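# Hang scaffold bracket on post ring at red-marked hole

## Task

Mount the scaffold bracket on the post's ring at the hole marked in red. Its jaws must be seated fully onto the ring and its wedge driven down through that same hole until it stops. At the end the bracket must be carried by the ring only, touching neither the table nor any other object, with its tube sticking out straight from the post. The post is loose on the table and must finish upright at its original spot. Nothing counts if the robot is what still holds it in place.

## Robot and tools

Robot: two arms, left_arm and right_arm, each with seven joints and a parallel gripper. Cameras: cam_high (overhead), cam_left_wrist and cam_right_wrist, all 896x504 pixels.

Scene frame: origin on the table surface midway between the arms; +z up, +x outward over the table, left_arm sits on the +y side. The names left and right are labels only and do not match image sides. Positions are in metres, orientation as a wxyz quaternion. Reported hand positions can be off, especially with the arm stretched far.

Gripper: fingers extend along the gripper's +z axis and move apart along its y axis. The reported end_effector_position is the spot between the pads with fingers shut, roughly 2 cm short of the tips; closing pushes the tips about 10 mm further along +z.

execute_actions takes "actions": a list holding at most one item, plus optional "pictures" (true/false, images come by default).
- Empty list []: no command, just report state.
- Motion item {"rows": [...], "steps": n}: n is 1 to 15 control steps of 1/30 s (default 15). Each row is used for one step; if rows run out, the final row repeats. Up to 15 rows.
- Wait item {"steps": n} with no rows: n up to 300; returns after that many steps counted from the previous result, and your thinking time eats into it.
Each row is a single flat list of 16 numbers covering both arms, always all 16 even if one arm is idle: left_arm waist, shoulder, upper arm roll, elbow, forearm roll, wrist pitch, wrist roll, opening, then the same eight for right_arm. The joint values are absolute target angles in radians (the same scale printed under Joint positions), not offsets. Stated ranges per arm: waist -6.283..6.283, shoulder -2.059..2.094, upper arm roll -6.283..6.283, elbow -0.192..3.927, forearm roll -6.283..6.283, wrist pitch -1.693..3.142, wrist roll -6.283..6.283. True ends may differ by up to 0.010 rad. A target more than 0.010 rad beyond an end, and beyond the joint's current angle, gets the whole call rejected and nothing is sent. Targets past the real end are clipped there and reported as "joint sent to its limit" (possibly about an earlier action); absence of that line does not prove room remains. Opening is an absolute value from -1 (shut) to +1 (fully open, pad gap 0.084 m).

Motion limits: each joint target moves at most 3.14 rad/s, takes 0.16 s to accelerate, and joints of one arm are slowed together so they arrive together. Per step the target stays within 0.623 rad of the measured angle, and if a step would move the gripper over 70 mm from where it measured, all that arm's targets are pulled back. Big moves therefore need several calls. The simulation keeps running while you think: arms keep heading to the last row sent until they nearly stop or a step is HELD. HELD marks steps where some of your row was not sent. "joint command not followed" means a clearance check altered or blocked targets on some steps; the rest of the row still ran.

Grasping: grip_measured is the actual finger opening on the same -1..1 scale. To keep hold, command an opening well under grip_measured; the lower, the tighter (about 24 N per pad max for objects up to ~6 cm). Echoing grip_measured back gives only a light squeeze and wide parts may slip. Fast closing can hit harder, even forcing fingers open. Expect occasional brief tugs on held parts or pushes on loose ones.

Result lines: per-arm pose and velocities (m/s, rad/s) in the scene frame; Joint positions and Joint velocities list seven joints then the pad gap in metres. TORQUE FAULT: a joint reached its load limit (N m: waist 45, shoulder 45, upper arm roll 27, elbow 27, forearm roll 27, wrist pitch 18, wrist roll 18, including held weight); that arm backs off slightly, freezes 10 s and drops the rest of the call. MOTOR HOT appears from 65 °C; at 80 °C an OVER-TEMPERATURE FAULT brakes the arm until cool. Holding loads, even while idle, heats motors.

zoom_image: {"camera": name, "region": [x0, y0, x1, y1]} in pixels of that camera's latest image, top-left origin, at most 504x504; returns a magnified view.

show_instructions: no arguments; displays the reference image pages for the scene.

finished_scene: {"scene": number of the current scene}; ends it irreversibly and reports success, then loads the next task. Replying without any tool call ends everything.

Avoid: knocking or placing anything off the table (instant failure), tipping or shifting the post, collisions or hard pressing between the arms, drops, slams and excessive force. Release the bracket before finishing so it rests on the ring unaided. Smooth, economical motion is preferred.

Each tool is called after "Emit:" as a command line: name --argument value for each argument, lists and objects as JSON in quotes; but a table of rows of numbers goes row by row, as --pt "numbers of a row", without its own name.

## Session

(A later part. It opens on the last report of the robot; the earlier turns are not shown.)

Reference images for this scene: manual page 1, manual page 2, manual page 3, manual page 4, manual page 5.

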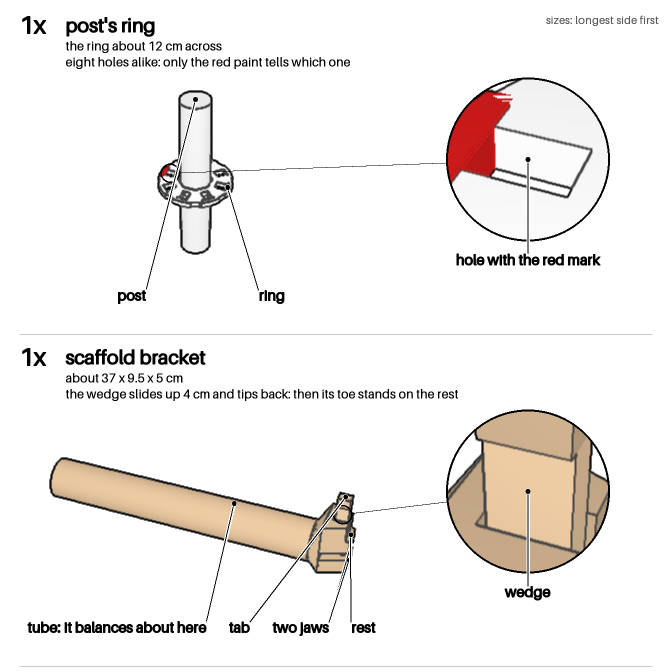

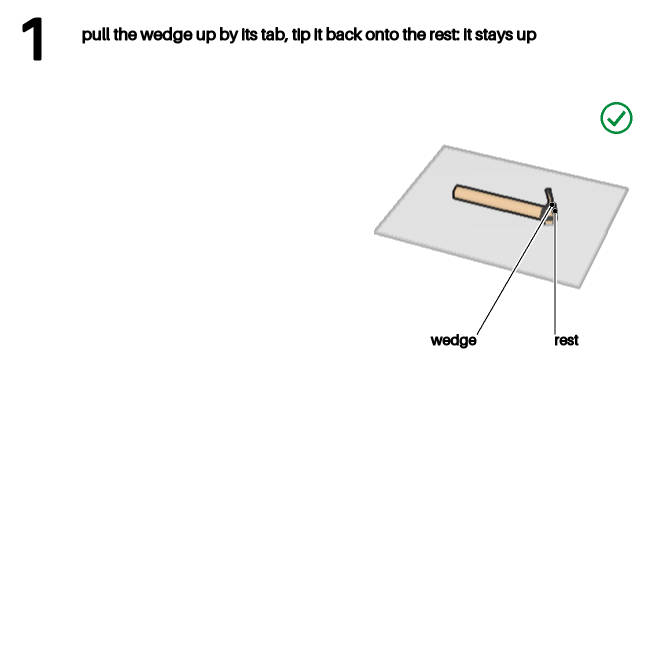

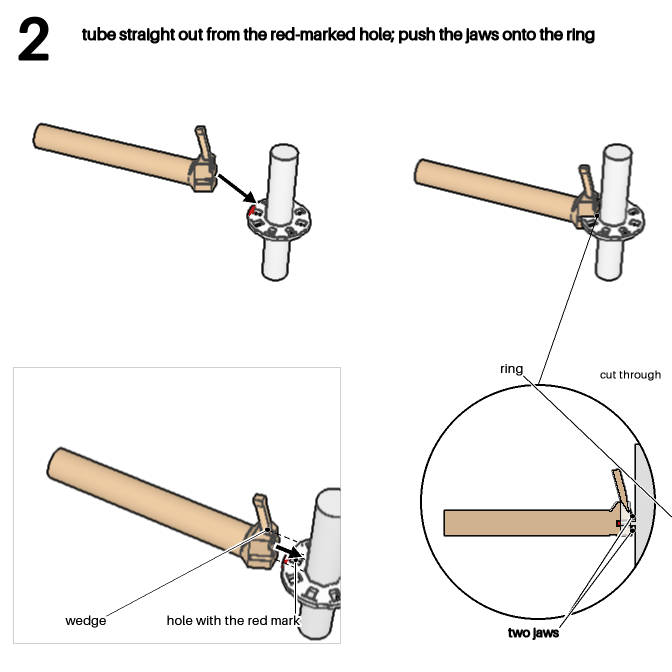

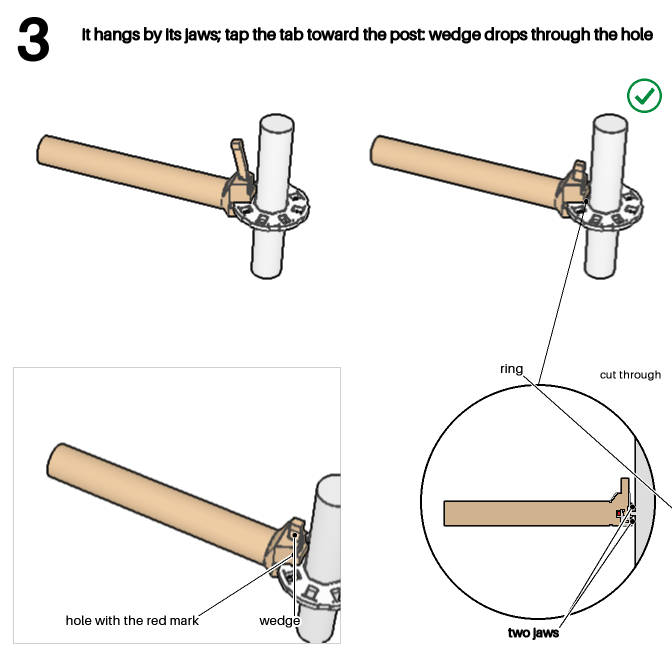

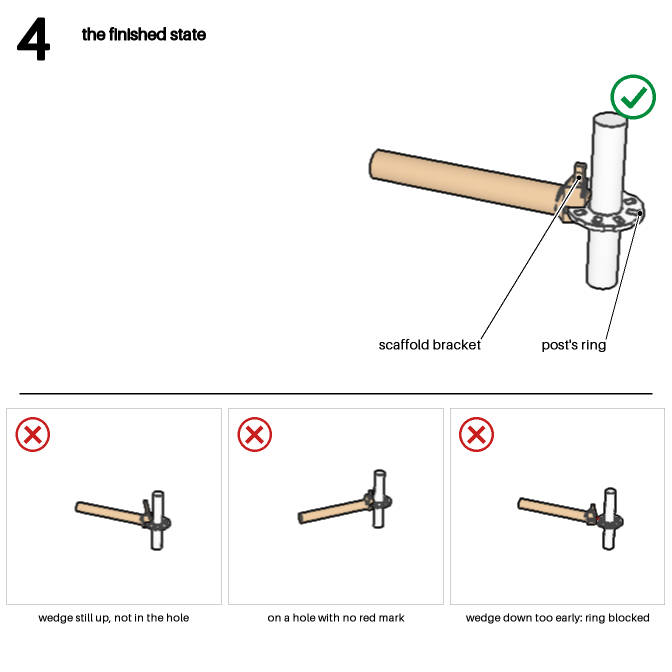

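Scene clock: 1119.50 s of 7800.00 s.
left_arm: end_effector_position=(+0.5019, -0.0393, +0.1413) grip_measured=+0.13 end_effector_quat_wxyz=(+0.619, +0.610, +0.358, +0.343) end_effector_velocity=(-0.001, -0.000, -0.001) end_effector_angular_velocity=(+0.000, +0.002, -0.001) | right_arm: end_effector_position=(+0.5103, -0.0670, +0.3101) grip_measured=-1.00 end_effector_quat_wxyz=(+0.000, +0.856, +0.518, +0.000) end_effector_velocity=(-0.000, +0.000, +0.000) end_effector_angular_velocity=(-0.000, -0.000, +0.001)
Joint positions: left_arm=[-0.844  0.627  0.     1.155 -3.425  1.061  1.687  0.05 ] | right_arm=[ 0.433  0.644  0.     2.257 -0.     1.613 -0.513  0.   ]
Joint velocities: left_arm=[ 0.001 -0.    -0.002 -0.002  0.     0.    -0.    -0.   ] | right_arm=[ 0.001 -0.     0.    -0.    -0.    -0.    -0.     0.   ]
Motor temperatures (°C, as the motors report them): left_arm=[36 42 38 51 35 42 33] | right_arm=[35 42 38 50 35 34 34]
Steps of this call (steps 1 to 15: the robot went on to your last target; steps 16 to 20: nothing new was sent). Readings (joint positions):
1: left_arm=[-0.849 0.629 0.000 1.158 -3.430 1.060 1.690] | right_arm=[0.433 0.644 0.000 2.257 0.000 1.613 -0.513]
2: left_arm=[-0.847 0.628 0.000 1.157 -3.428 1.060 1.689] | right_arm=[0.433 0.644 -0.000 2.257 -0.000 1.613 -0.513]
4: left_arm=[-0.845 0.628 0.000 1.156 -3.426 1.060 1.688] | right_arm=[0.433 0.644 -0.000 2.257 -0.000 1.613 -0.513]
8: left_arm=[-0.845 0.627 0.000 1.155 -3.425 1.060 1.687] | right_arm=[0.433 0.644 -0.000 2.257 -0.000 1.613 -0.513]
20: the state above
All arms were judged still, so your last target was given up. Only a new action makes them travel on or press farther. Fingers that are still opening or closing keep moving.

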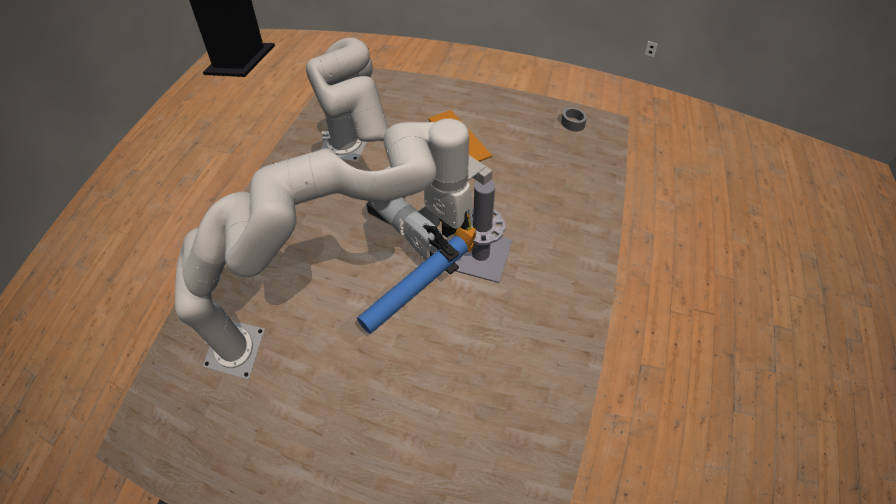

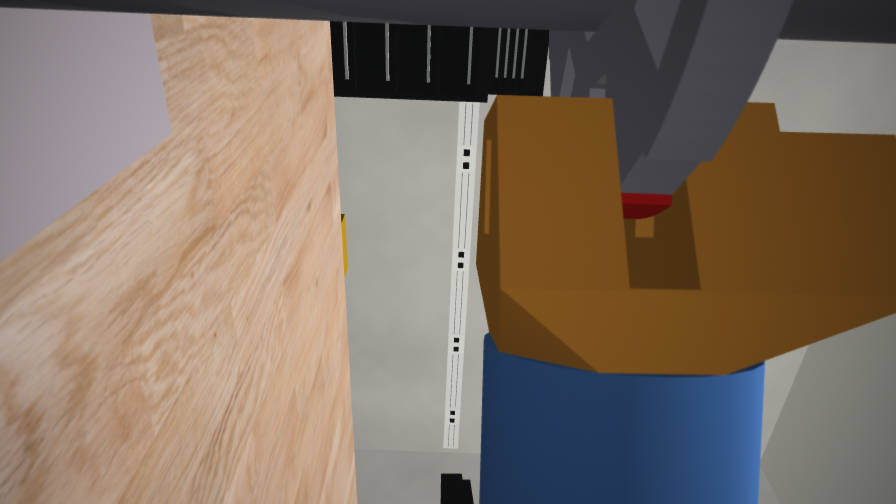

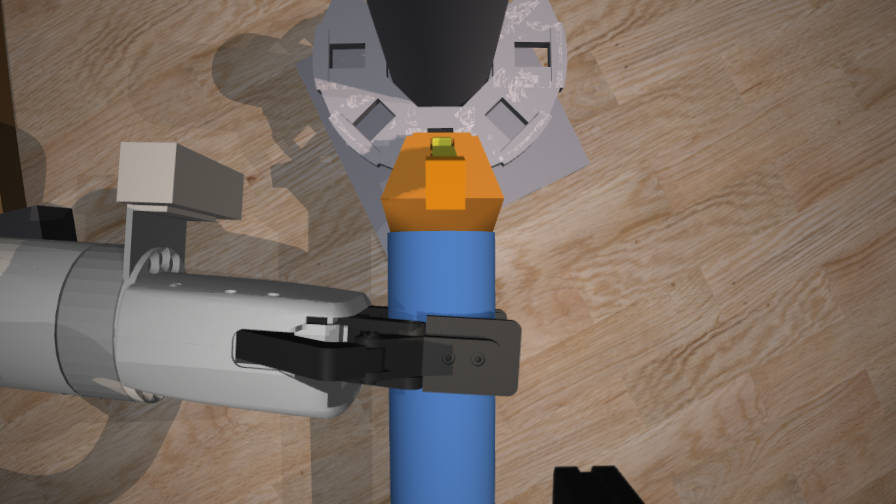

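Emit:
execute_actions --actions '[{"rows": [[-0.8435,0.6269,0,1.1544,-3.4234,1.0606,1.6863,-1,0.4331,0.6442,0,2.2572,0,1.6130,-0.5134,-1],[-0.8425,0.6265,0,1.1538,-3.4223,1.0607,1.6857,-1,0.4331,0.6442,0,2.2572,0,1.6130,-0.5134,-1],[-0.8406,0.6259,0,1.1526,-3.4200,1.0610,1.6845,-1,0.4331,0.6442,0,2.2572,0,1.6130,-0.5134,-1],[-0.8387,0.6252,0,1.1514,-3.4178,1.0612,1.6833,-1,0.4331,0.6442,0,2.2572,0,1.6130,-0.5134,-1],[-0.8368,0.6246,0,1.1502,-3.4155,1.0615,1.6820,-1,0.4331,0.6442,0,2.2572,0,1.6130,-0.5134,-1],[-0.8348,0.6240,0,1.1491,-3.4132,1.0617,1.6808,-1,0.4331,0.6442,0,2.2572,0,1.6130,-0.5134,-1],[-0.8329,0.6233,0,1.1479,-3.4110,1.0620,1.6796,-1,0.4331,0.6442,0,2.2572,0,1.6130,-0.5134,-1],[-0.8319,0.6230,0,1.1473,-3.4098,1.0621,1.6790,-1,0.4331,0.6442,0,2.2572,0,1.6130,-0.5134,-1],[-0.8310,0.6227,0,1.1468,-3.4087,1.0622,1.6784,-1,0.4331,0.6442,0,2.2572,0,1.6130,-0.5134,-1],[-0.8300,0.6224,0,1.1462,-3.4075,1.0623,1.6778,-1,0.4331,0.6442,0,2.2572,0,1.6130,-0.5134,-1],[-0.8291,0.6221,0,1.1457,-3.4064,1.0624,1.6772,-1,0.4331,0.6442,0,2.2572,0,1.6130,-0.5134,-1],[-0.8281,0.6217,0,1.1451,-3.4052,1.0625,1.6765,-1,0.4331,0.6442,0,2.2572,0,1.6130,-0.5134,-1],[-0.8271,0.6214,0,1.1445,-3.4041,1.0627,1.6759,-1,0.4331,0.6442,0,2.2572,0,1.6130,-0.5134,-1]], "steps": 15}]' --pictures false

Emit:
execute_actions --actions '[{"steps": 20}]'

Emit:
zoom_image --camera "cam_left_wrist" --region '[560, 160, 760, 360]'

Scene clock: 1159.53 s of 7800.00 s.
left_arm: end_effector_position=(+0.5058, -0.0319, +0.1412) grip_measured=+0.13 end_effector_quat_wxyz=(+0.618, +0.610, +0.358, +0.343) end_effector_velocity=(+0.000, +0.004, -0.001) end_effector_angular_velocity=(-0.000, +0.003, -0.009) | right_arm: end_effector_position=(+0.5103, -0.0670, +0.3101) grip_measured=-1.00 end_effector_quat_wxyz=(+0.000, +0.856, +0.518, +0.000) end_effector_velocity=(+0.000, +0.000, +0.000) end_effector_angular_velocity=(-0.000, -0.001, +0.001)
Joint positions: left_arm=[-0.828  0.622  0.     1.145 -3.406  1.062  1.677  0.05 ] | right_arm=[ 0.433  0.644  0.     2.257 -0.     1.613 -0.513  0.   ]
Joint velocities: left_arm=[ 0.015 -0.007 -0.005 -0.013  0.023  0.002 -0.012 -0.   ] | right_arm=[-0.    -0.     0.    -0.    -0.001 -0.    -0.001  0.   ]
Motor temperatures (°C, as the motors report them): left_arm=[36 42 38 51 35 42 33] | right_arm=[35 42 38 50 35 34 34]
Steps of this call (steps 1 to 90: nothing new was sent; then 36.53 s passed at rest; steps 91 to 105: all 15 steps of this action). Readings (joint positions):
91: left_arm=[-0.844 0.627 -0.000 1.155 -3.424 1.061 1.687] | right_arm=[0.433 0.644 -0.000 2.257 -0.000 1.613 -0.513]
92: left_arm=[-0.844 0.627 -0.000 1.155 -3.424 1.061 1.687] | right_arm=[0.433 0.644 -0.000 2.257 0.000 1.613 -0.513]
94: left_arm=[-0.843 0.627 -0.000 1.154 -3.423 1.061 1.686] | right_arm=[0.433 0.644 -0.000 2.257 -0.000 1.613 -0.513]
98: left_arm=[-0.837 0.625 -0.000 1.150 -3.416 1.061 1.682] | right_arm=[0.433 0.644 0.000 2.257 0.000 1.613 -0.513]
105: the state above

Scene clock: 1160.20 s of 7800.00 s.
left_arm: end_effector_position=(+0.5059, -0.0314, +0.1413) grip_measured=+0.13 end_effector_quat_wxyz=(+0.619, +0.610, +0.358, +0.343) end_effector_velocity=(-0.001, -0.000, -0.001) end_effector_angular_velocity=(+0.002, +0.000, -0.001) | right_arm: end_effector_position=(+0.5103, -0.0670, +0.3101) grip_measured=-1.00 end_effector_quat_wxyz=(+0.000, +0.856, +0.518, +0.000) end_effector_velocity=(-0.000, +0.001, -0.000) end_effector_angular_velocity=(+0.001, +0.001, -0.001)
Joint positions: left_arm=[-0.827  0.621 -0.     1.144 -3.404  1.063  1.676  0.05 ] | right_arm=[ 0.433  0.644 -0.     2.257 -0.     1.613 -0.513  0.   ]
Joint velocities: left_arm=[-0.001 -0.    -0.001 -0.001  0.    -0.     0.001  0.   ] | right_arm=[ 0.001  0.     0.     0.     0.001 -0.     0.002  0.   ]
Motor temperatures (°C, as the motors report them): left_arm=[36 42 38 51 35 42 33] | right_arm=[35 42 38 50 35 34 34]
Steps of this call (steps 1 to 15: the robot went on to your last target; steps 16 to 20: nothing new was sent). Readings (joint positions):
1: left_arm=[-0.828 0.622 0.000 1.145 -3.405 1.062 1.677] | right_arm=[0.433 0.644 0.000 2.257 0.000 1.613 -0.513]
2: left_arm=[-0.828 0.622 -0.000 1.145 -3.405 1.063 1.676] | right_arm=[0.433 0.644 0.000 2.257 0.000 1.613 -0.513]
4: left_arm=[-0.828 0.622 -0.000 1.145 -3.404 1.063 1.676] | right_arm=[0.433 0.644 0.000 2.257 -0.000 1.613 -0.513]
8: left_arm=[-0.827 0.622 -0.000 1.145 -3.404 1.063 1.676] | right_arm=[0.433 0.644 -0.000 2.257 0.000 1.613 -0.513]
20: the state above
All arms were judged still, so your last target was given up. Only a new action makes them travel on or press farther. Fingers that are still opening or closing keep moving.

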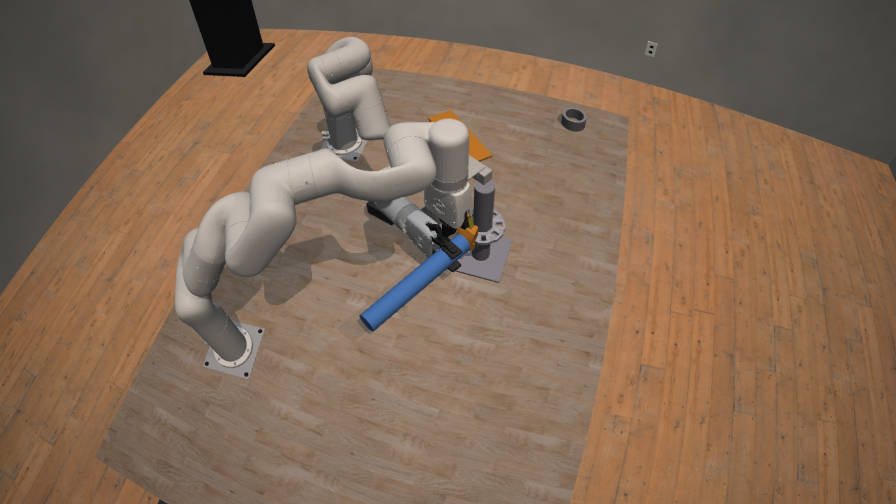

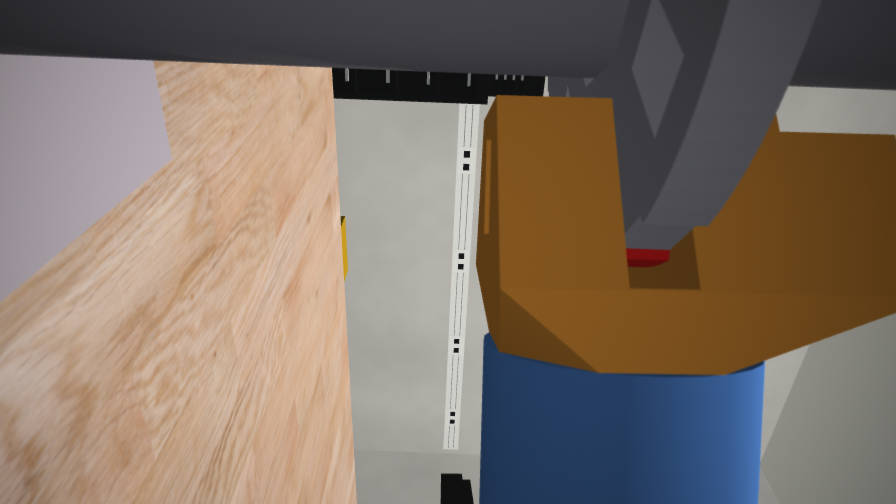

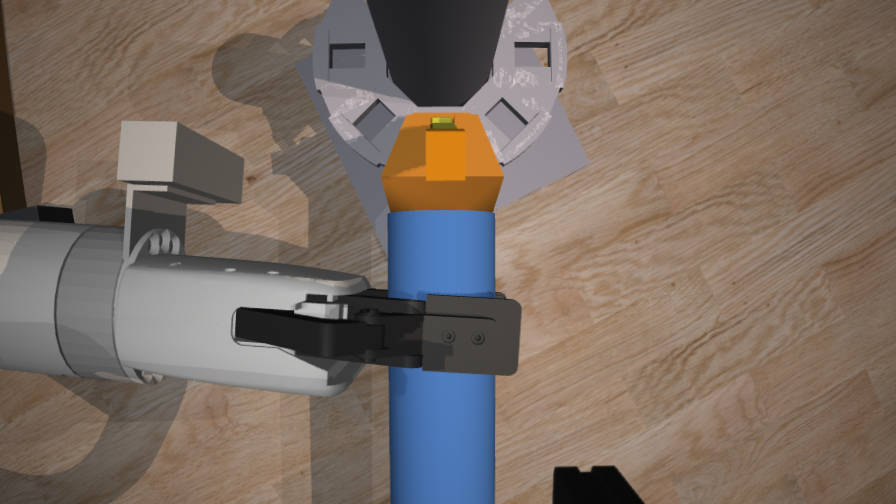

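Region (560, 160, 760, 360) of cam_left_wrist's 896x504 image, scaled by 2.520, with more detail than that image has.

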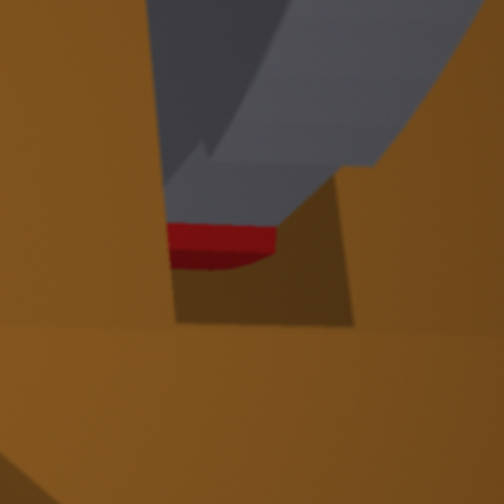

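Emit:
execute_actions --actions '[{"rows": [[-0.8262,0.6211,0,1.1440,-3.4030,1.0628,1.6753,-1,0.4331,0.6442,0,2.2572,0,1.6130,-0.5134,-1],[-0.8262,0.6211,0,1.1440,-3.4030,1.0628,1.6753,-1,0.4331,0.6442,0,2.2572,0,1.6130,-0.5134,-1],[-0.8252,0.6208,0,1.1434,-3.4019,1.0629,1.6747,-1,0.4331,0.6442,0,2.2572,0,1.6130,-0.5134,-1],[-0.8252,0.6208,0,1.1434,-3.4019,1.0629,1.6747,-1,0.4331,0.6442,0,2.2572,0,1.6130,-0.5134,-1],[-0.8242,0.6205,0,1.1428,-3.4007,1.0630,1.6741,-1,0.4331,0.6442,0,2.2572,0,1.6130,-0.5134,-1],[-0.8242,0.6205,0,1.1428,-3.4007,1.0630,1.6741,-1,0.4331,0.6442,0,2.2572,0,1.6130,-0.5134,-1],[-0.8233,0.6202,0,1.1423,-3.3996,1.0632,1.6735,-1,0.4331,0.6442,0,2.2572,0,1.6130,-0.5134,-1],[-0.8233,0.6202,0,1.1423,-3.3996,1.0632,1.6735,-1,0.4331,0.6442,0,2.2572,0,1.6130,-0.5134,-1],[-0.8223,0.6199,0,1.1417,-3.3984,1.0633,1.6729,-1,0.4331,0.6442,0,2.2572,0,1.6130,-0.5134,-1],[-0.8223,0.6199,0,1.1417,-3.3984,1.0633,1.6729,-1,0.4331,0.6442,0,2.2572,0,1.6130,-0.5134,-1],[-0.8213,0.6196,0,1.1412,-3.3973,1.0634,1.6723,-1,0.4331,0.6442,0,2.2572,0,1.6130,-0.5134,-1]], "steps": 15}]' --pictures false

Emit:
execute_actions --actions '[{"steps": 20}]'

Emit:
zoom_image --camera "cam_left_wrist" --region '[560, 160, 760, 360]'

Scene clock: 1185.23 s of 7800.00 s.
left_arm: end_effector_position=(+0.5067, -0.0297, +0.1413) grip_measured=+0.13 end_effector_quat_wxyz=(+0.619, +0.610, +0.358, +0.342) end_effector_velocity=(-0.000, +0.000, +0.000) end_effector_angular_velocity=(-0.001, +0.000, -0.003) | right_arm: end_effector_position=(+0.5103, -0.0670, +0.3101) grip_measured=-1.00 end_effector_quat_wxyz=(+0.000, +0.856, +0.518, -0.000) end_effector_velocity=(+0.000, -0.000, +0.000) end_effector_angular_velocity=(-0.000, -0.000, +0.001)
Joint positions: left_arm=[-0.822  0.62  -0.001  1.142 -3.398  1.063  1.673  0.05 ] | right_arm=[ 0.433  0.644  0.     2.257  0.     1.613 -0.513  0.   ]
Joint velocities: left_arm=[ 0.003 -0.001 -0.001 -0.002  0.005  0.001 -0.003 -0.   ] | right_arm=[-0.001 -0.    -0.     0.    -0.     0.    -0.002  0.   ]
Motor temperatures (°C, as the motors report them): left_arm=[36 42 38 52 35 42 33] | right_arm=[35 42 38 50 35 34 34]
Steps of this call (steps 1 to 90: nothing new was sent; then 21.53 s passed at rest; steps 91 to 105: all 15 steps of this action). Readings (joint positions):
91: left_arm=[-0.827 0.621 -0.000 1.144 -3.404 1.063 1.676] | right_arm=[0.433 0.644 -0.000 2.257 0.000 1.613 -0.513]
92: left_arm=[-0.827 0.621 -0.000 1.144 -3.404 1.063 1.676] | right_arm=[0.433 0.644 0.000 2.257 -0.000 1.613 -0.513]
94: left_arm=[-0.826 0.621 -0.000 1.144 -3.403 1.063 1.675] | right_arm=[0.433 0.644 -0.000 2.257 -0.000 1.613 -0.513]
98: left_arm=[-0.825 0.621 -0.000 1.143 -3.401 1.063 1.674] | right_arm=[0.433 0.644 0.000 2.257 0.000 1.613 -0.513]
105: the state above

Scene clock: 1185.90 s of 7800.00 s.
left_arm: end_effector_position=(+0.5069, -0.0294, +0.1413) grip_measured=+0.13 end_effector_quat_wxyz=(+0.619, +0.610, +0.358, +0.342) end_effector_velocity=(+0.000, +0.001, -0.000) end_effector_angular_velocity=(+0.001, +0.000, +0.002) | right_arm: end_effector_position=(+0.5103, -0.0670, +0.3101) grip_measured=-1.00 end_effector_quat_wxyz=(+0.000, +0.856, +0.518, +0.000) end_effector_velocity=(+0.000, -0.000, +0.000) end_effector_angular_velocity=(-0.000, -0.001, +0.003)
Joint positions: left_arm=[-0.822  0.62  -0.001  1.141 -3.397  1.063  1.672  0.05 ] | right_arm=[ 0.433  0.644  0.     2.257  0.     1.613 -0.513  0.   ]
Joint velocities: left_arm=[ 0.    -0.     0.001 -0.001 -0.001 -0.     0.    -0.   ] | right_arm=[-0.    -0.001  0.    -0.    -0.001 -0.    -0.003  0.   ]
Motor temperatures (°C, as the motors report them): left_arm=[36 42 38 52 35 42 33] | right_arm=[35 42 38 50 35 34 34]
Steps of this call (steps 1 to 15: the robot went on to your last target; steps 16 to 20: nothing new was sent). Readings (joint positions):
1: left_arm=[-0.822 0.620 -0.001 1.141 -3.397 1.063 1.672] | right_arm=[0.433 0.644 0.000 2.257 0.000 1.613 -0.513]
2: left_arm=[-0.822 0.620 -0.001 1.141 -3.397 1.063 1.672] | right_arm=[0.433 0.644 -0.000 2.257 -0.000 1.613 -0.513]
4: left_arm=[-0.822 0.620 -0.001 1.141 -3.397 1.063 1.672] | right_arm=[0.433 0.644 -0.000 2.257 -0.000 1.613 -0.513]
8: left_arm=[-0.822 0.620 -0.001 1.141 -3.397 1.063 1.672] | right_arm=[0.433 0.644 0.000 2.257 0.000 1.613 -0.513]
20: the state above
All arms were judged still, so your last target was given up. Only a new action makes them travel on or press farther. Fingers that are still opening or closing keep moving.

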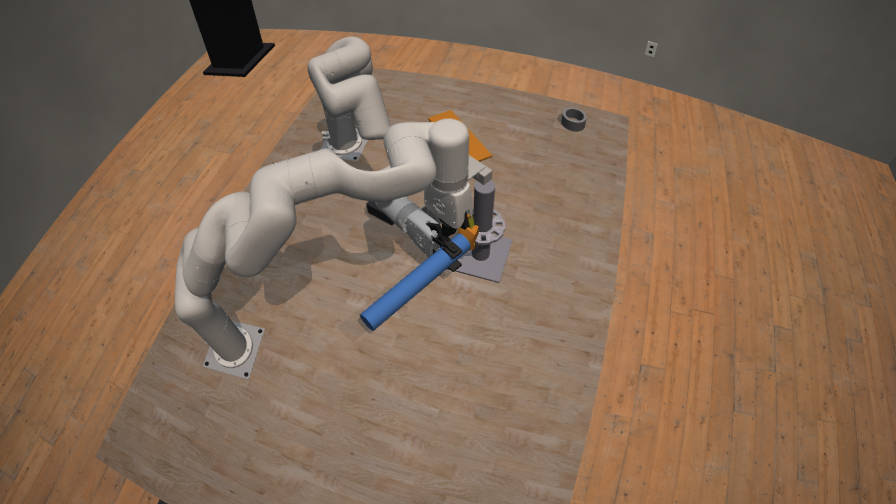

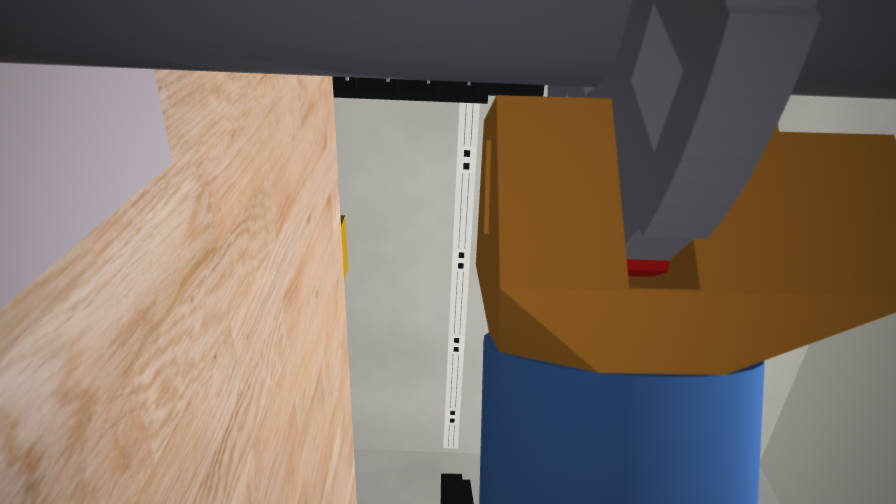

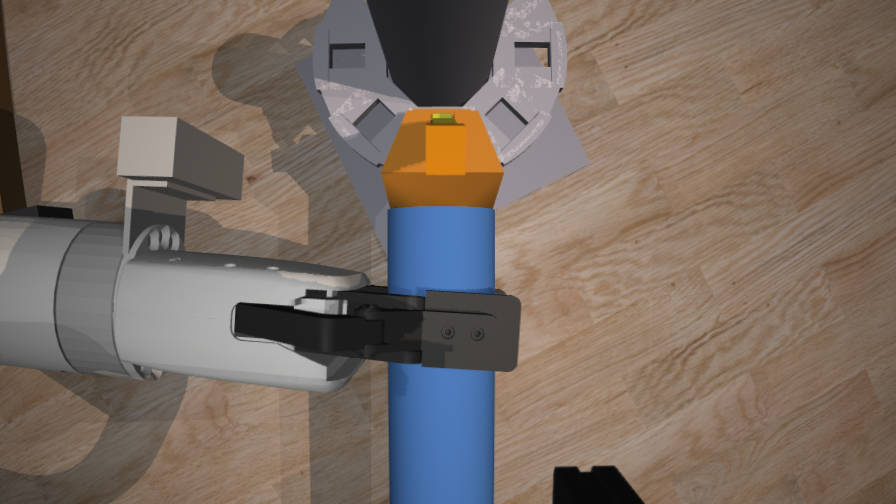

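Region (560, 160, 760, 360) of cam_left_wrist's 896x504 image, scaled by 2.520, with more detail than that image has.

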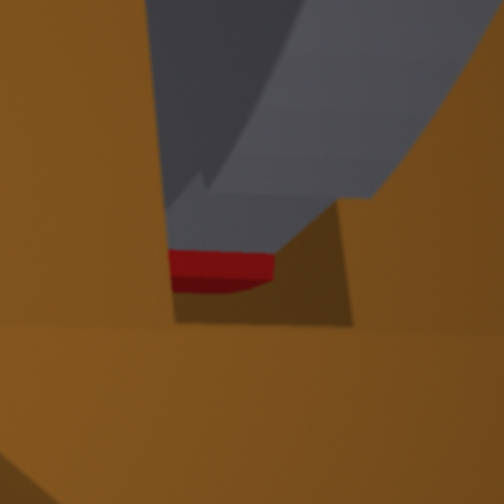

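Emit:
execute_actions --actions '[{"rows": [[-0.8233,0.6202,0,1.1423,-3.3996,1.0632,1.6735,-1,0.4339,0.6421,0,2.2514,0,1.6066,-0.5126,-1],[-0.8233,0.6202,0,1.1423,-3.3996,1.0632,1.6735,-1,0.4364,0.6357,0,2.2340,0,1.5876,-0.5101,-1],[-0.8233,0.6202,0,1.1423,-3.3996,1.0632,1.6735,-1,0.4405,0.6254,0,2.2060,0,1.5568,-0.5060,-1],[-0.8233,0.6202,0,1.1423,-3.3996,1.0632,1.6735,-1,0.4459,0.6116,0,2.1686,0,1.5156,-0.5006,-1],[-0.8233,0.6202,0,1.1423,-3.3996,1.0632,1.6735,-1,0.4524,0.5950,0,2.1232,0,1.4658,-0.4941,-1],[-0.8233,0.6202,0,1.1423,-3.3996,1.0632,1.6735,-1,0.4598,0.5762,0,2.0720,0,1.4095,-0.4867,-1],[-0.8233,0.6202,0,1.1423,-3.3996,1.0632,1.6735,-1,0.4677,0.5560,0,2.0173,0,1.3493,-0.4788,-1],[-0.8233,0.6202,0,1.1423,-3.3996,1.0632,1.6735,-1,0.4758,0.5355,0,1.9612,0,1.2877,-0.4707,-1],[-0.8233,0.6202,0,1.1423,-3.3996,1.0632,1.6735,-1,0.4837,0.5153,0,1.9065,0,1.2275,-0.4628,-1],[-0.8233,0.6202,0,1.1423,-3.3996,1.0632,1.6735,-1,0.4911,0.4965,0,1.8553,0,1.1713,-0.4554,-1],[-0.8233,0.6202,0,1.1423,-3.3996,1.0632,1.6735,-1,0.4976,0.4799,0,1.8099,0,1.1214,-0.4489,-1],[-0.8233,0.6202,0,1.1423,-3.3996,1.0632,1.6735,-1,0.5030,0.4661,0,1.7725,0,1.0802,-0.4435,-1],[-0.8233,0.6202,0,1.1423,-3.3996,1.0632,1.6735,-1,0.5071,0.4558,0,1.7445,0,1.0494,-0.4394,-1],[-0.8233,0.6202,0,1.1423,-3.3996,1.0632,1.6735,-1,0.5096,0.4494,0,1.7271,0,1.0304,-0.4369,-1],[-0.8233,0.6202,0,1.1423,-3.3996,1.0632,1.6735,-1,0.5104,0.4473,0,1.7213,0,1.0240,-0.4361,-1]], "steps": 15}]' --pictures false

Emit:
execute_actions --actions '[{"steps": 25}]'

Scene clock: 1286.27 s of 7800.00 s.
left_arm: end_effector_position=(+0.5073, -0.0291, +0.1413) grip_measured=+0.13 end_effector_quat_wxyz=(+0.618, +0.610, +0.358, +0.343) end_effector_velocity=(-0.001, -0.001, +0.000) end_effector_angular_velocity=(-0.001, +0.000, -0.001) | right_arm: end_effector_position=(+0.5085, -0.0196, +0.2682) grip_measured=-1.00 end_effector_quat_wxyz=(-0.009, +0.851, +0.516, +0.096) end_effector_velocity=(-0.055, +0.111, -0.120) end_effector_angular_velocity=(+0.345, -0.406, +0.018)
Joint positions: left_arm=[-0.823  0.62   0.001  1.142 -3.4    1.063  1.674  0.05 ] | right_arm=[ 0.494  0.491  0.001  1.839  0.     1.155 -0.453  0.   ]
Joint velocities: left_arm=[ 0.     0.    -0.002  0.001  0.    -0.     0.     0.   ] | right_arm=[ 0.178 -0.434  0.007 -1.191  0.001 -1.288  0.169  0.   ]
Motor temperatures (°C, as the motors report them): left_arm=[36 42 39 52 35 43 33] | right_arm=[35 42 38 50 35 34 34]
Steps of this call (steps 1 to 90: nothing new was sent; then 96.87 s passed at rest; steps 91 to 105: all 15 steps of this action). Readings (joint positions):
91: left_arm=[-0.821 0.620 -0.000 1.141 -3.397 1.063 1.672] | right_arm=[0.433 0.644 -0.000 2.257 -0.000 1.613 -0.513]
92: left_arm=[-0.822 0.620 0.000 1.141 -3.398 1.063 1.673] | right_arm=[0.433 0.644 -0.000 2.256 -0.000 1.611 -0.513]
94: left_arm=[-0.822 0.620 0.000 1.142 -3.399 1.063 1.673] | right_arm=[0.435 0.638 -0.000 2.242 -0.000 1.595 -0.511]
98: left_arm=[-0.823 0.620 0.001 1.142 -3.400 1.063 1.673] | right_arm=[0.448 0.603 -0.001 2.146 -0.000 1.490 -0.497]
105: the state above

Scene clock: 1287.10 s of 7800.00 s.
left_arm: end_effector_position=(+0.5071, -0.0294, +0.1413) grip_measured=+0.13 end_effector_quat_wxyz=(+0.618, +0.610, +0.358, +0.343) end_effector_velocity=(+0.000, +0.000, +0.000) end_effector_angular_velocity=(+0.000, -0.000, +0.000) | right_arm: end_effector_position=(+0.5038, -0.0105, +0.2576) grip_measured=-1.00 end_effector_quat_wxyz=(-0.013, +0.849, +0.514, +0.124) end_effector_velocity=(+0.000, -0.000, -0.000) end_effector_angular_velocity=(-0.000, +0.000, +0.000)
Joint positions: left_arm=[-0.823  0.62   0.     1.142 -3.4    1.063  1.673  0.05 ] | right_arm=[ 0.51   0.447 -0.     1.721 -0.     1.024 -0.436  0.   ]
Joint velocities: left_arm=[-0. -0.  0. -0.  0.  0. -0. -0.] | right_arm=[-0.001  0.     0.    -0.001  0.    -0.    -0.002  0.   ]
Motor temperatures (°C, as the motors report them): left_arm=[36 42 39 52 35 43 33] | right_arm=[35 42 38 50 35 34 34]
Steps of this call (steps 1 to 25: the robot went on to your last target). Readings (joint positions):
1: left_arm=[-0.823 0.620 0.001 1.142 -3.400 1.063 1.674] | right_arm=[0.500 0.478 0.001 1.803 0.000 1.116 -0.448]
2: left_arm=[-0.823 0.620 0.001 1.142 -3.400 1.063 1.674] | right_arm=[0.504 0.468 0.001 1.775 0.000 1.087 -0.444]
4: left_arm=[-0.823 0.620 0.001 1.142 -3.400 1.063 1.674] | right_arm=[0.508 0.457 0.001 1.745 0.000 1.053 -0.440]
8: left_arm=[-0.823 0.620 0.000 1.142 -3.400 1.063 1.673] | right_arm=[0.509 0.449 -0.001 1.728 -0.000 1.030 -0.437]
25: the state above

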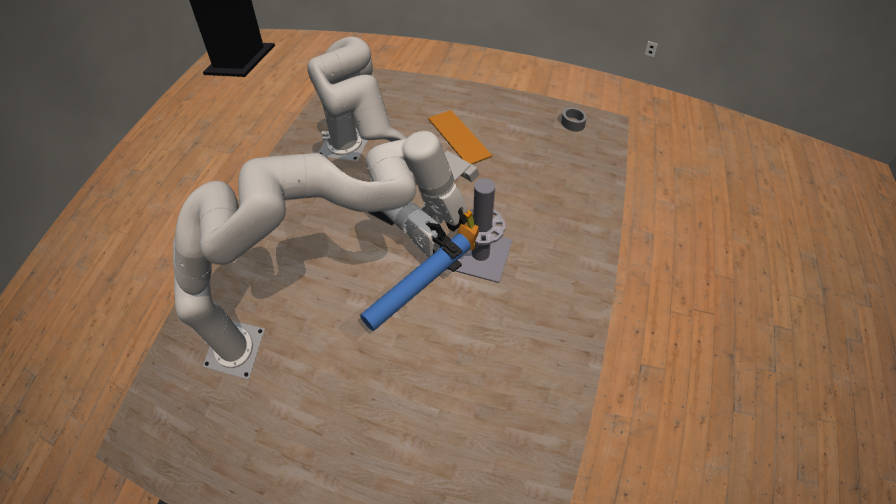

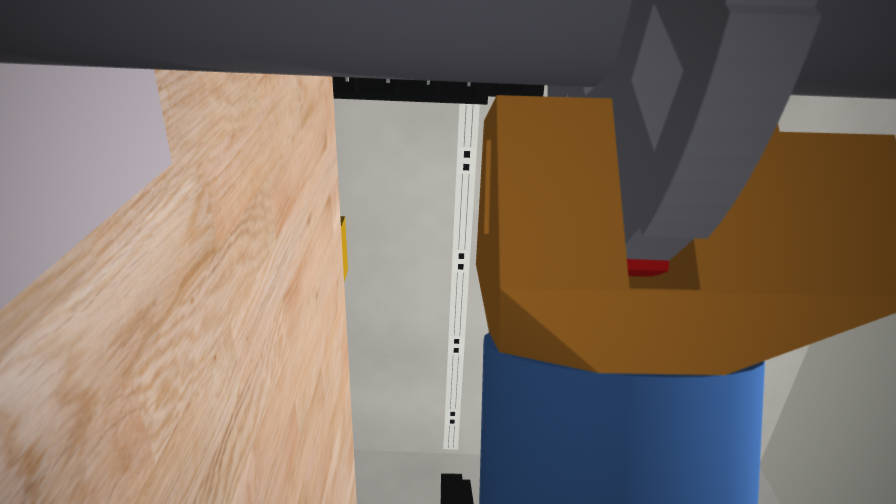

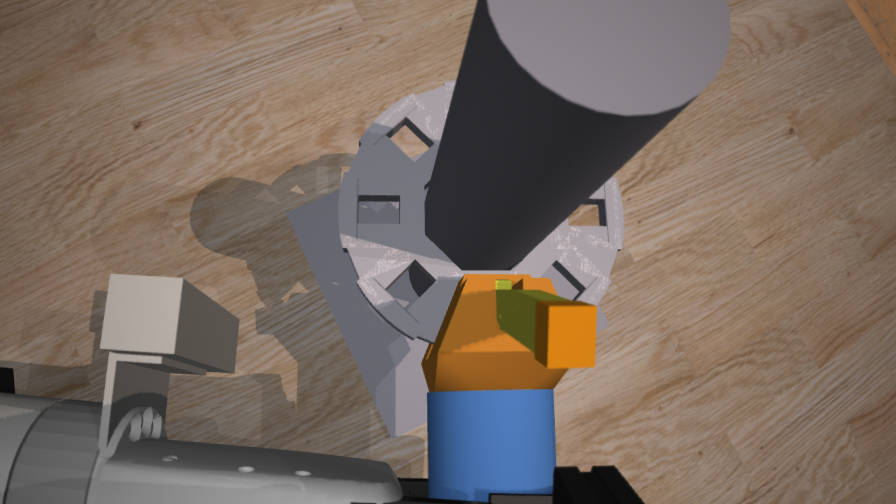

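Emit:
execute_actions --actions '[{"rows": [[-0.8233,0.6202,0,1.1423,-3.3996,1.0632,1.6735,-1,0.5111,0.4517,0,1.7252,0,1.0234,-0.4354,-1],[-0.8233,0.6202,0,1.1423,-3.3996,1.0632,1.6735,-1,0.5126,0.4619,0,1.7359,0,1.0240,-0.4339,-1],[-0.8233,0.6202,0,1.1423,-3.3996,1.0632,1.6735,-1,0.5147,0.4764,0,1.7521,0,1.0257,-0.4318,-1],[-0.8233,0.6202,0,1.1423,-3.3996,1.0632,1.6735,-1,0.5169,0.4906,0,1.7700,0,1.0295,-0.4296,-1],[-0.8233,0.6202,0,1.1423,-3.3996,1.0632,1.6735,-1,0.5191,0.5045,0,1.7896,0,1.0350,-0.4274,-1],[-0.8233,0.6202,0,1.1423,-3.3996,1.0632,1.6735,-1,0.5208,0.5155,0,1.8065,0,1.0410,-0.4257,-1],[-0.8233,0.6202,0,1.1423,-3.3996,1.0632,1.6735,-1,0.5223,0.5251,0,1.8213,0,1.0462,-0.4242,-1],[-0.8233,0.6202,0,1.1423,-3.3996,1.0632,1.6735,-1,0.5236,0.5334,0,1.8341,0,1.0507,-0.4229,-1],[-0.8233,0.6202,0,1.1423,-3.3996,1.0632,1.6735,-1,0.5249,0.5416,0,1.8468,0,1.0552,-0.4216,-1],[-0.8233,0.6202,0,1.1423,-3.3996,1.0632,1.6735,-1,0.5262,0.5498,0,1.8595,0,1.0597,-0.4203,-1],[-0.8233,0.6202,0,1.1423,-3.3996,1.0632,1.6735,-1,0.5275,0.5581,0,1.8722,0,1.0641,-0.4190,-1],[-0.8233,0.6202,0,1.1423,-3.3996,1.0632,1.6735,-1,0.5288,0.5663,0,1.8849,0,1.0686,-0.4177,-1],[-0.8233,0.6202,0,1.1423,-3.3996,1.0632,1.6735,-1,0.5301,0.5745,0,1.8976,0,1.0731,-0.4164,-1],[-0.8233,0.6202,0,1.1423,-3.3996,1.0632,1.6735,-1,0.5312,0.5814,0,1.9082,0,1.0768,-0.4153,-1],[-0.8233,0.6202,0,1.1423,-3.3996,1.0632,1.6735,-1,0.5321,0.5869,0,1.9167,0,1.0798,-0.4144,-1]], "steps": 15}]' --pictures false

Emit:
execute_actions --actions '[{"steps": 25}]'

Scene clock: 1338.43 s of 7800.00 s.
left_arm: end_effector_position=(+0.5069, -0.0296, +0.1414) grip_measured=+0.13 end_effector_quat_wxyz=(+0.619, +0.610, +0.358, +0.343) end_effector_velocity=(+0.000, +0.000, -0.000) end_effector_angular_velocity=(+0.001, -0.000, +0.001) | right_arm: end_effector_position=(+0.5180, +0.0156, +0.2510) grip_measured=-1.00 end_effector_quat_wxyz=(-0.016, +0.849, +0.514, +0.124) end_effector_velocity=(+0.029, +0.052, -0.000) end_effector_angular_velocity=(+0.011, +0.000, -0.005)
Joint positions: left_arm=[-0.823  0.62   0.     1.142 -3.4    1.063  1.673  0.05 ] | right_arm=[ 0.528  0.561 -0.     1.878 -0.     1.066 -0.418  0.   ]
Joint velocities: left_arm=[0.001 0.    0.    0.    0.    0.    0.    0.   ] | right_arm=[ 0.035  0.236 -0.003  0.367  0.001  0.125  0.039  0.   ]
Motor temperatures (°C, as the motors report them): left_arm=[36 43 38 52 35 43 33] | right_arm=[35 42 38 51 35 34 34]
Steps of this call (steps 1 to 15: the robot went on to your last target; steps 16 to 90: nothing new was sent; then 47.83 s passed at rest; steps 91 to 105: all 15 steps of this action). Readings (joint positions):
91: left_arm=[-0.823 0.620 0.000 1.142 -3.400 1.063 1.674] | right_arm=[0.510 0.447 -0.000 1.721 0.000 1.024 -0.436]
92: left_arm=[-0.823 0.620 0.000 1.142 -3.400 1.063 1.674] | right_arm=[0.511 0.448 -0.000 1.722 -0.000 1.024 -0.436]
94: left_arm=[-0.823 0.620 0.000 1.142 -3.400 1.063 1.674] | right_arm=[0.512 0.457 -0.000 1.732 -0.000 1.024 -0.435]
98: left_arm=[-0.823 0.620 0.000 1.142 -3.400 1.063 1.673] | right_arm=[0.518 0.498 -0.000 1.782 -0.000 1.035 -0.428]
105: the state above

Scene clock: 1339.27 s of 7800.00 s.
left_arm: end_effector_position=(+0.5069, -0.0297, +0.1413) grip_measured=+0.13 end_effector_quat_wxyz=(+0.619, +0.610, +0.358, +0.343) end_effector_velocity=(-0.000, -0.000, +0.000) end_effector_angular_velocity=(-0.000, +0.000, -0.000) | right_arm: end_effector_position=(+0.5206, +0.0213, +0.2506) grip_measured=-1.00 end_effector_quat_wxyz=(-0.016, +0.849, +0.514, +0.124) end_effector_velocity=(+0.000, -0.000, -0.000) end_effector_angular_velocity=(-0.000, +0.000, +0.001)
Joint positions: left_arm=[-0.823  0.62   0.     1.142 -3.4    1.063  1.674  0.05 ] | right_arm=[ 0.532  0.587 -0.     1.917  0.     1.08  -0.414  0.   ]
Joint velocities: left_arm=[ 0.     0.    -0.001  0.     0.    -0.     0.    -0.   ] | right_arm=[-0.001  0.     0.    -0.     0.    -0.    -0.001  0.   ]
Motor temperatures (°C, as the motors report them): left_arm=[36 43 38 52 35 43 33] | right_arm=[35 42 38 51 35 34 34]
Steps of this call (steps 1 to 25: the robot went on to your last target). Readings (joint positions):
1: left_arm=[-0.823 0.620 0.000 1.142 -3.400 1.063 1.673] | right_arm=[0.529 0.569 -0.000 1.889 -0.000 1.070 -0.417]
2: left_arm=[-0.823 0.620 0.000 1.142 -3.400 1.063 1.673] | right_arm=[0.530 0.575 0.000 1.898 -0.000 1.073 -0.416]
4: left_arm=[-0.823 0.620 0.000 1.142 -3.400 1.063 1.673] | right_arm=[0.531 0.582 0.000 1.908 -0.000 1.077 -0.415]
8: left_arm=[-0.823 0.620 0.000 1.142 -3.400 1.063 1.674] | right_arm=[0.532 0.585 -0.000 1.915 0.000 1.079 -0.415]
25: the state above

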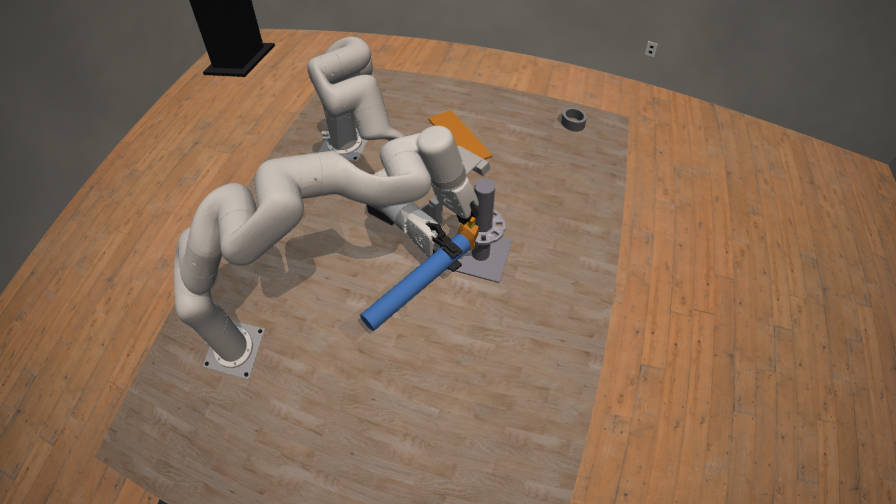

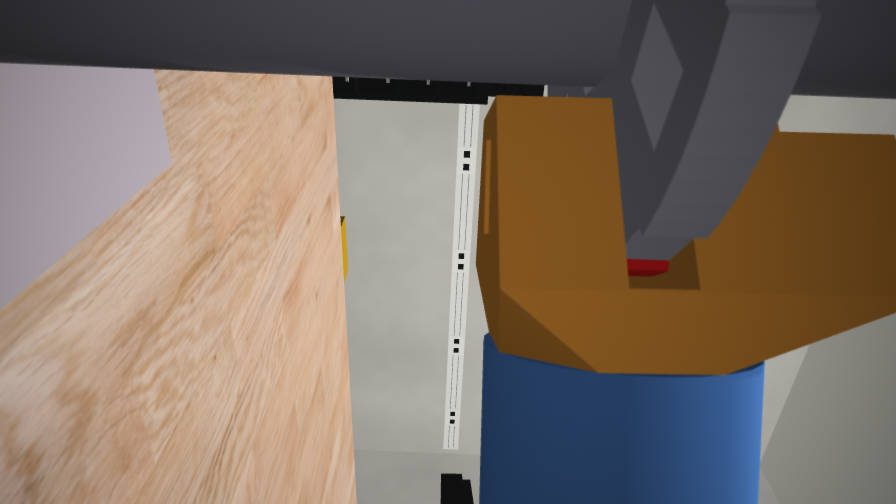

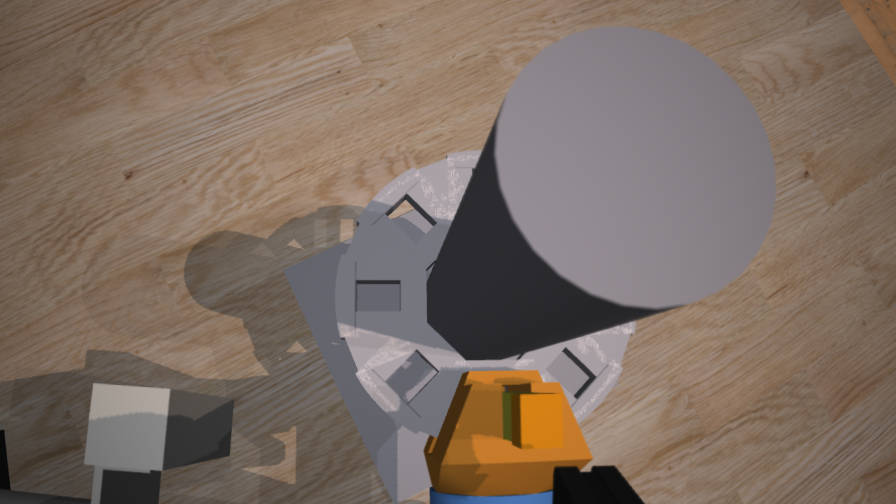

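Emit:
zoom_image --camera "cam_high" --region '[400, 160, 540, 300]'

Emit:
zoom_image --camera "cam_right_wrist" --region '[420, 324, 660, 504]'

Region (400, 160, 540, 300) of cam_high's 896x504 image, scaled by 3.600, with more detail than that image has.

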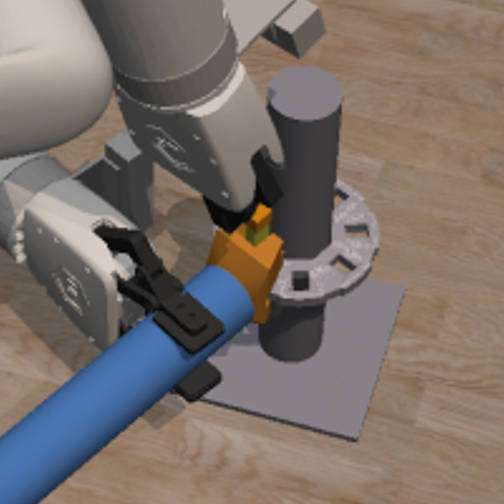

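Region (420, 324, 660, 504) of cam_right_wrist's 896x504 image, scaled by 2.100, with more detail than that image has; it fills the top 378 rows of this view, and the rest is white.

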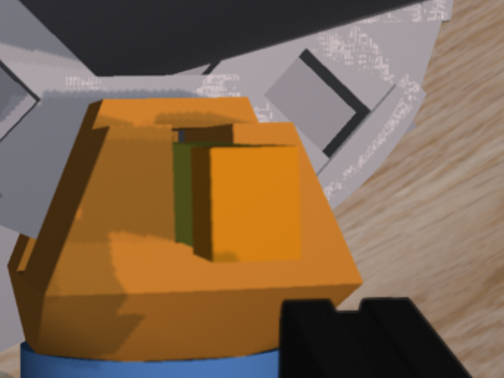

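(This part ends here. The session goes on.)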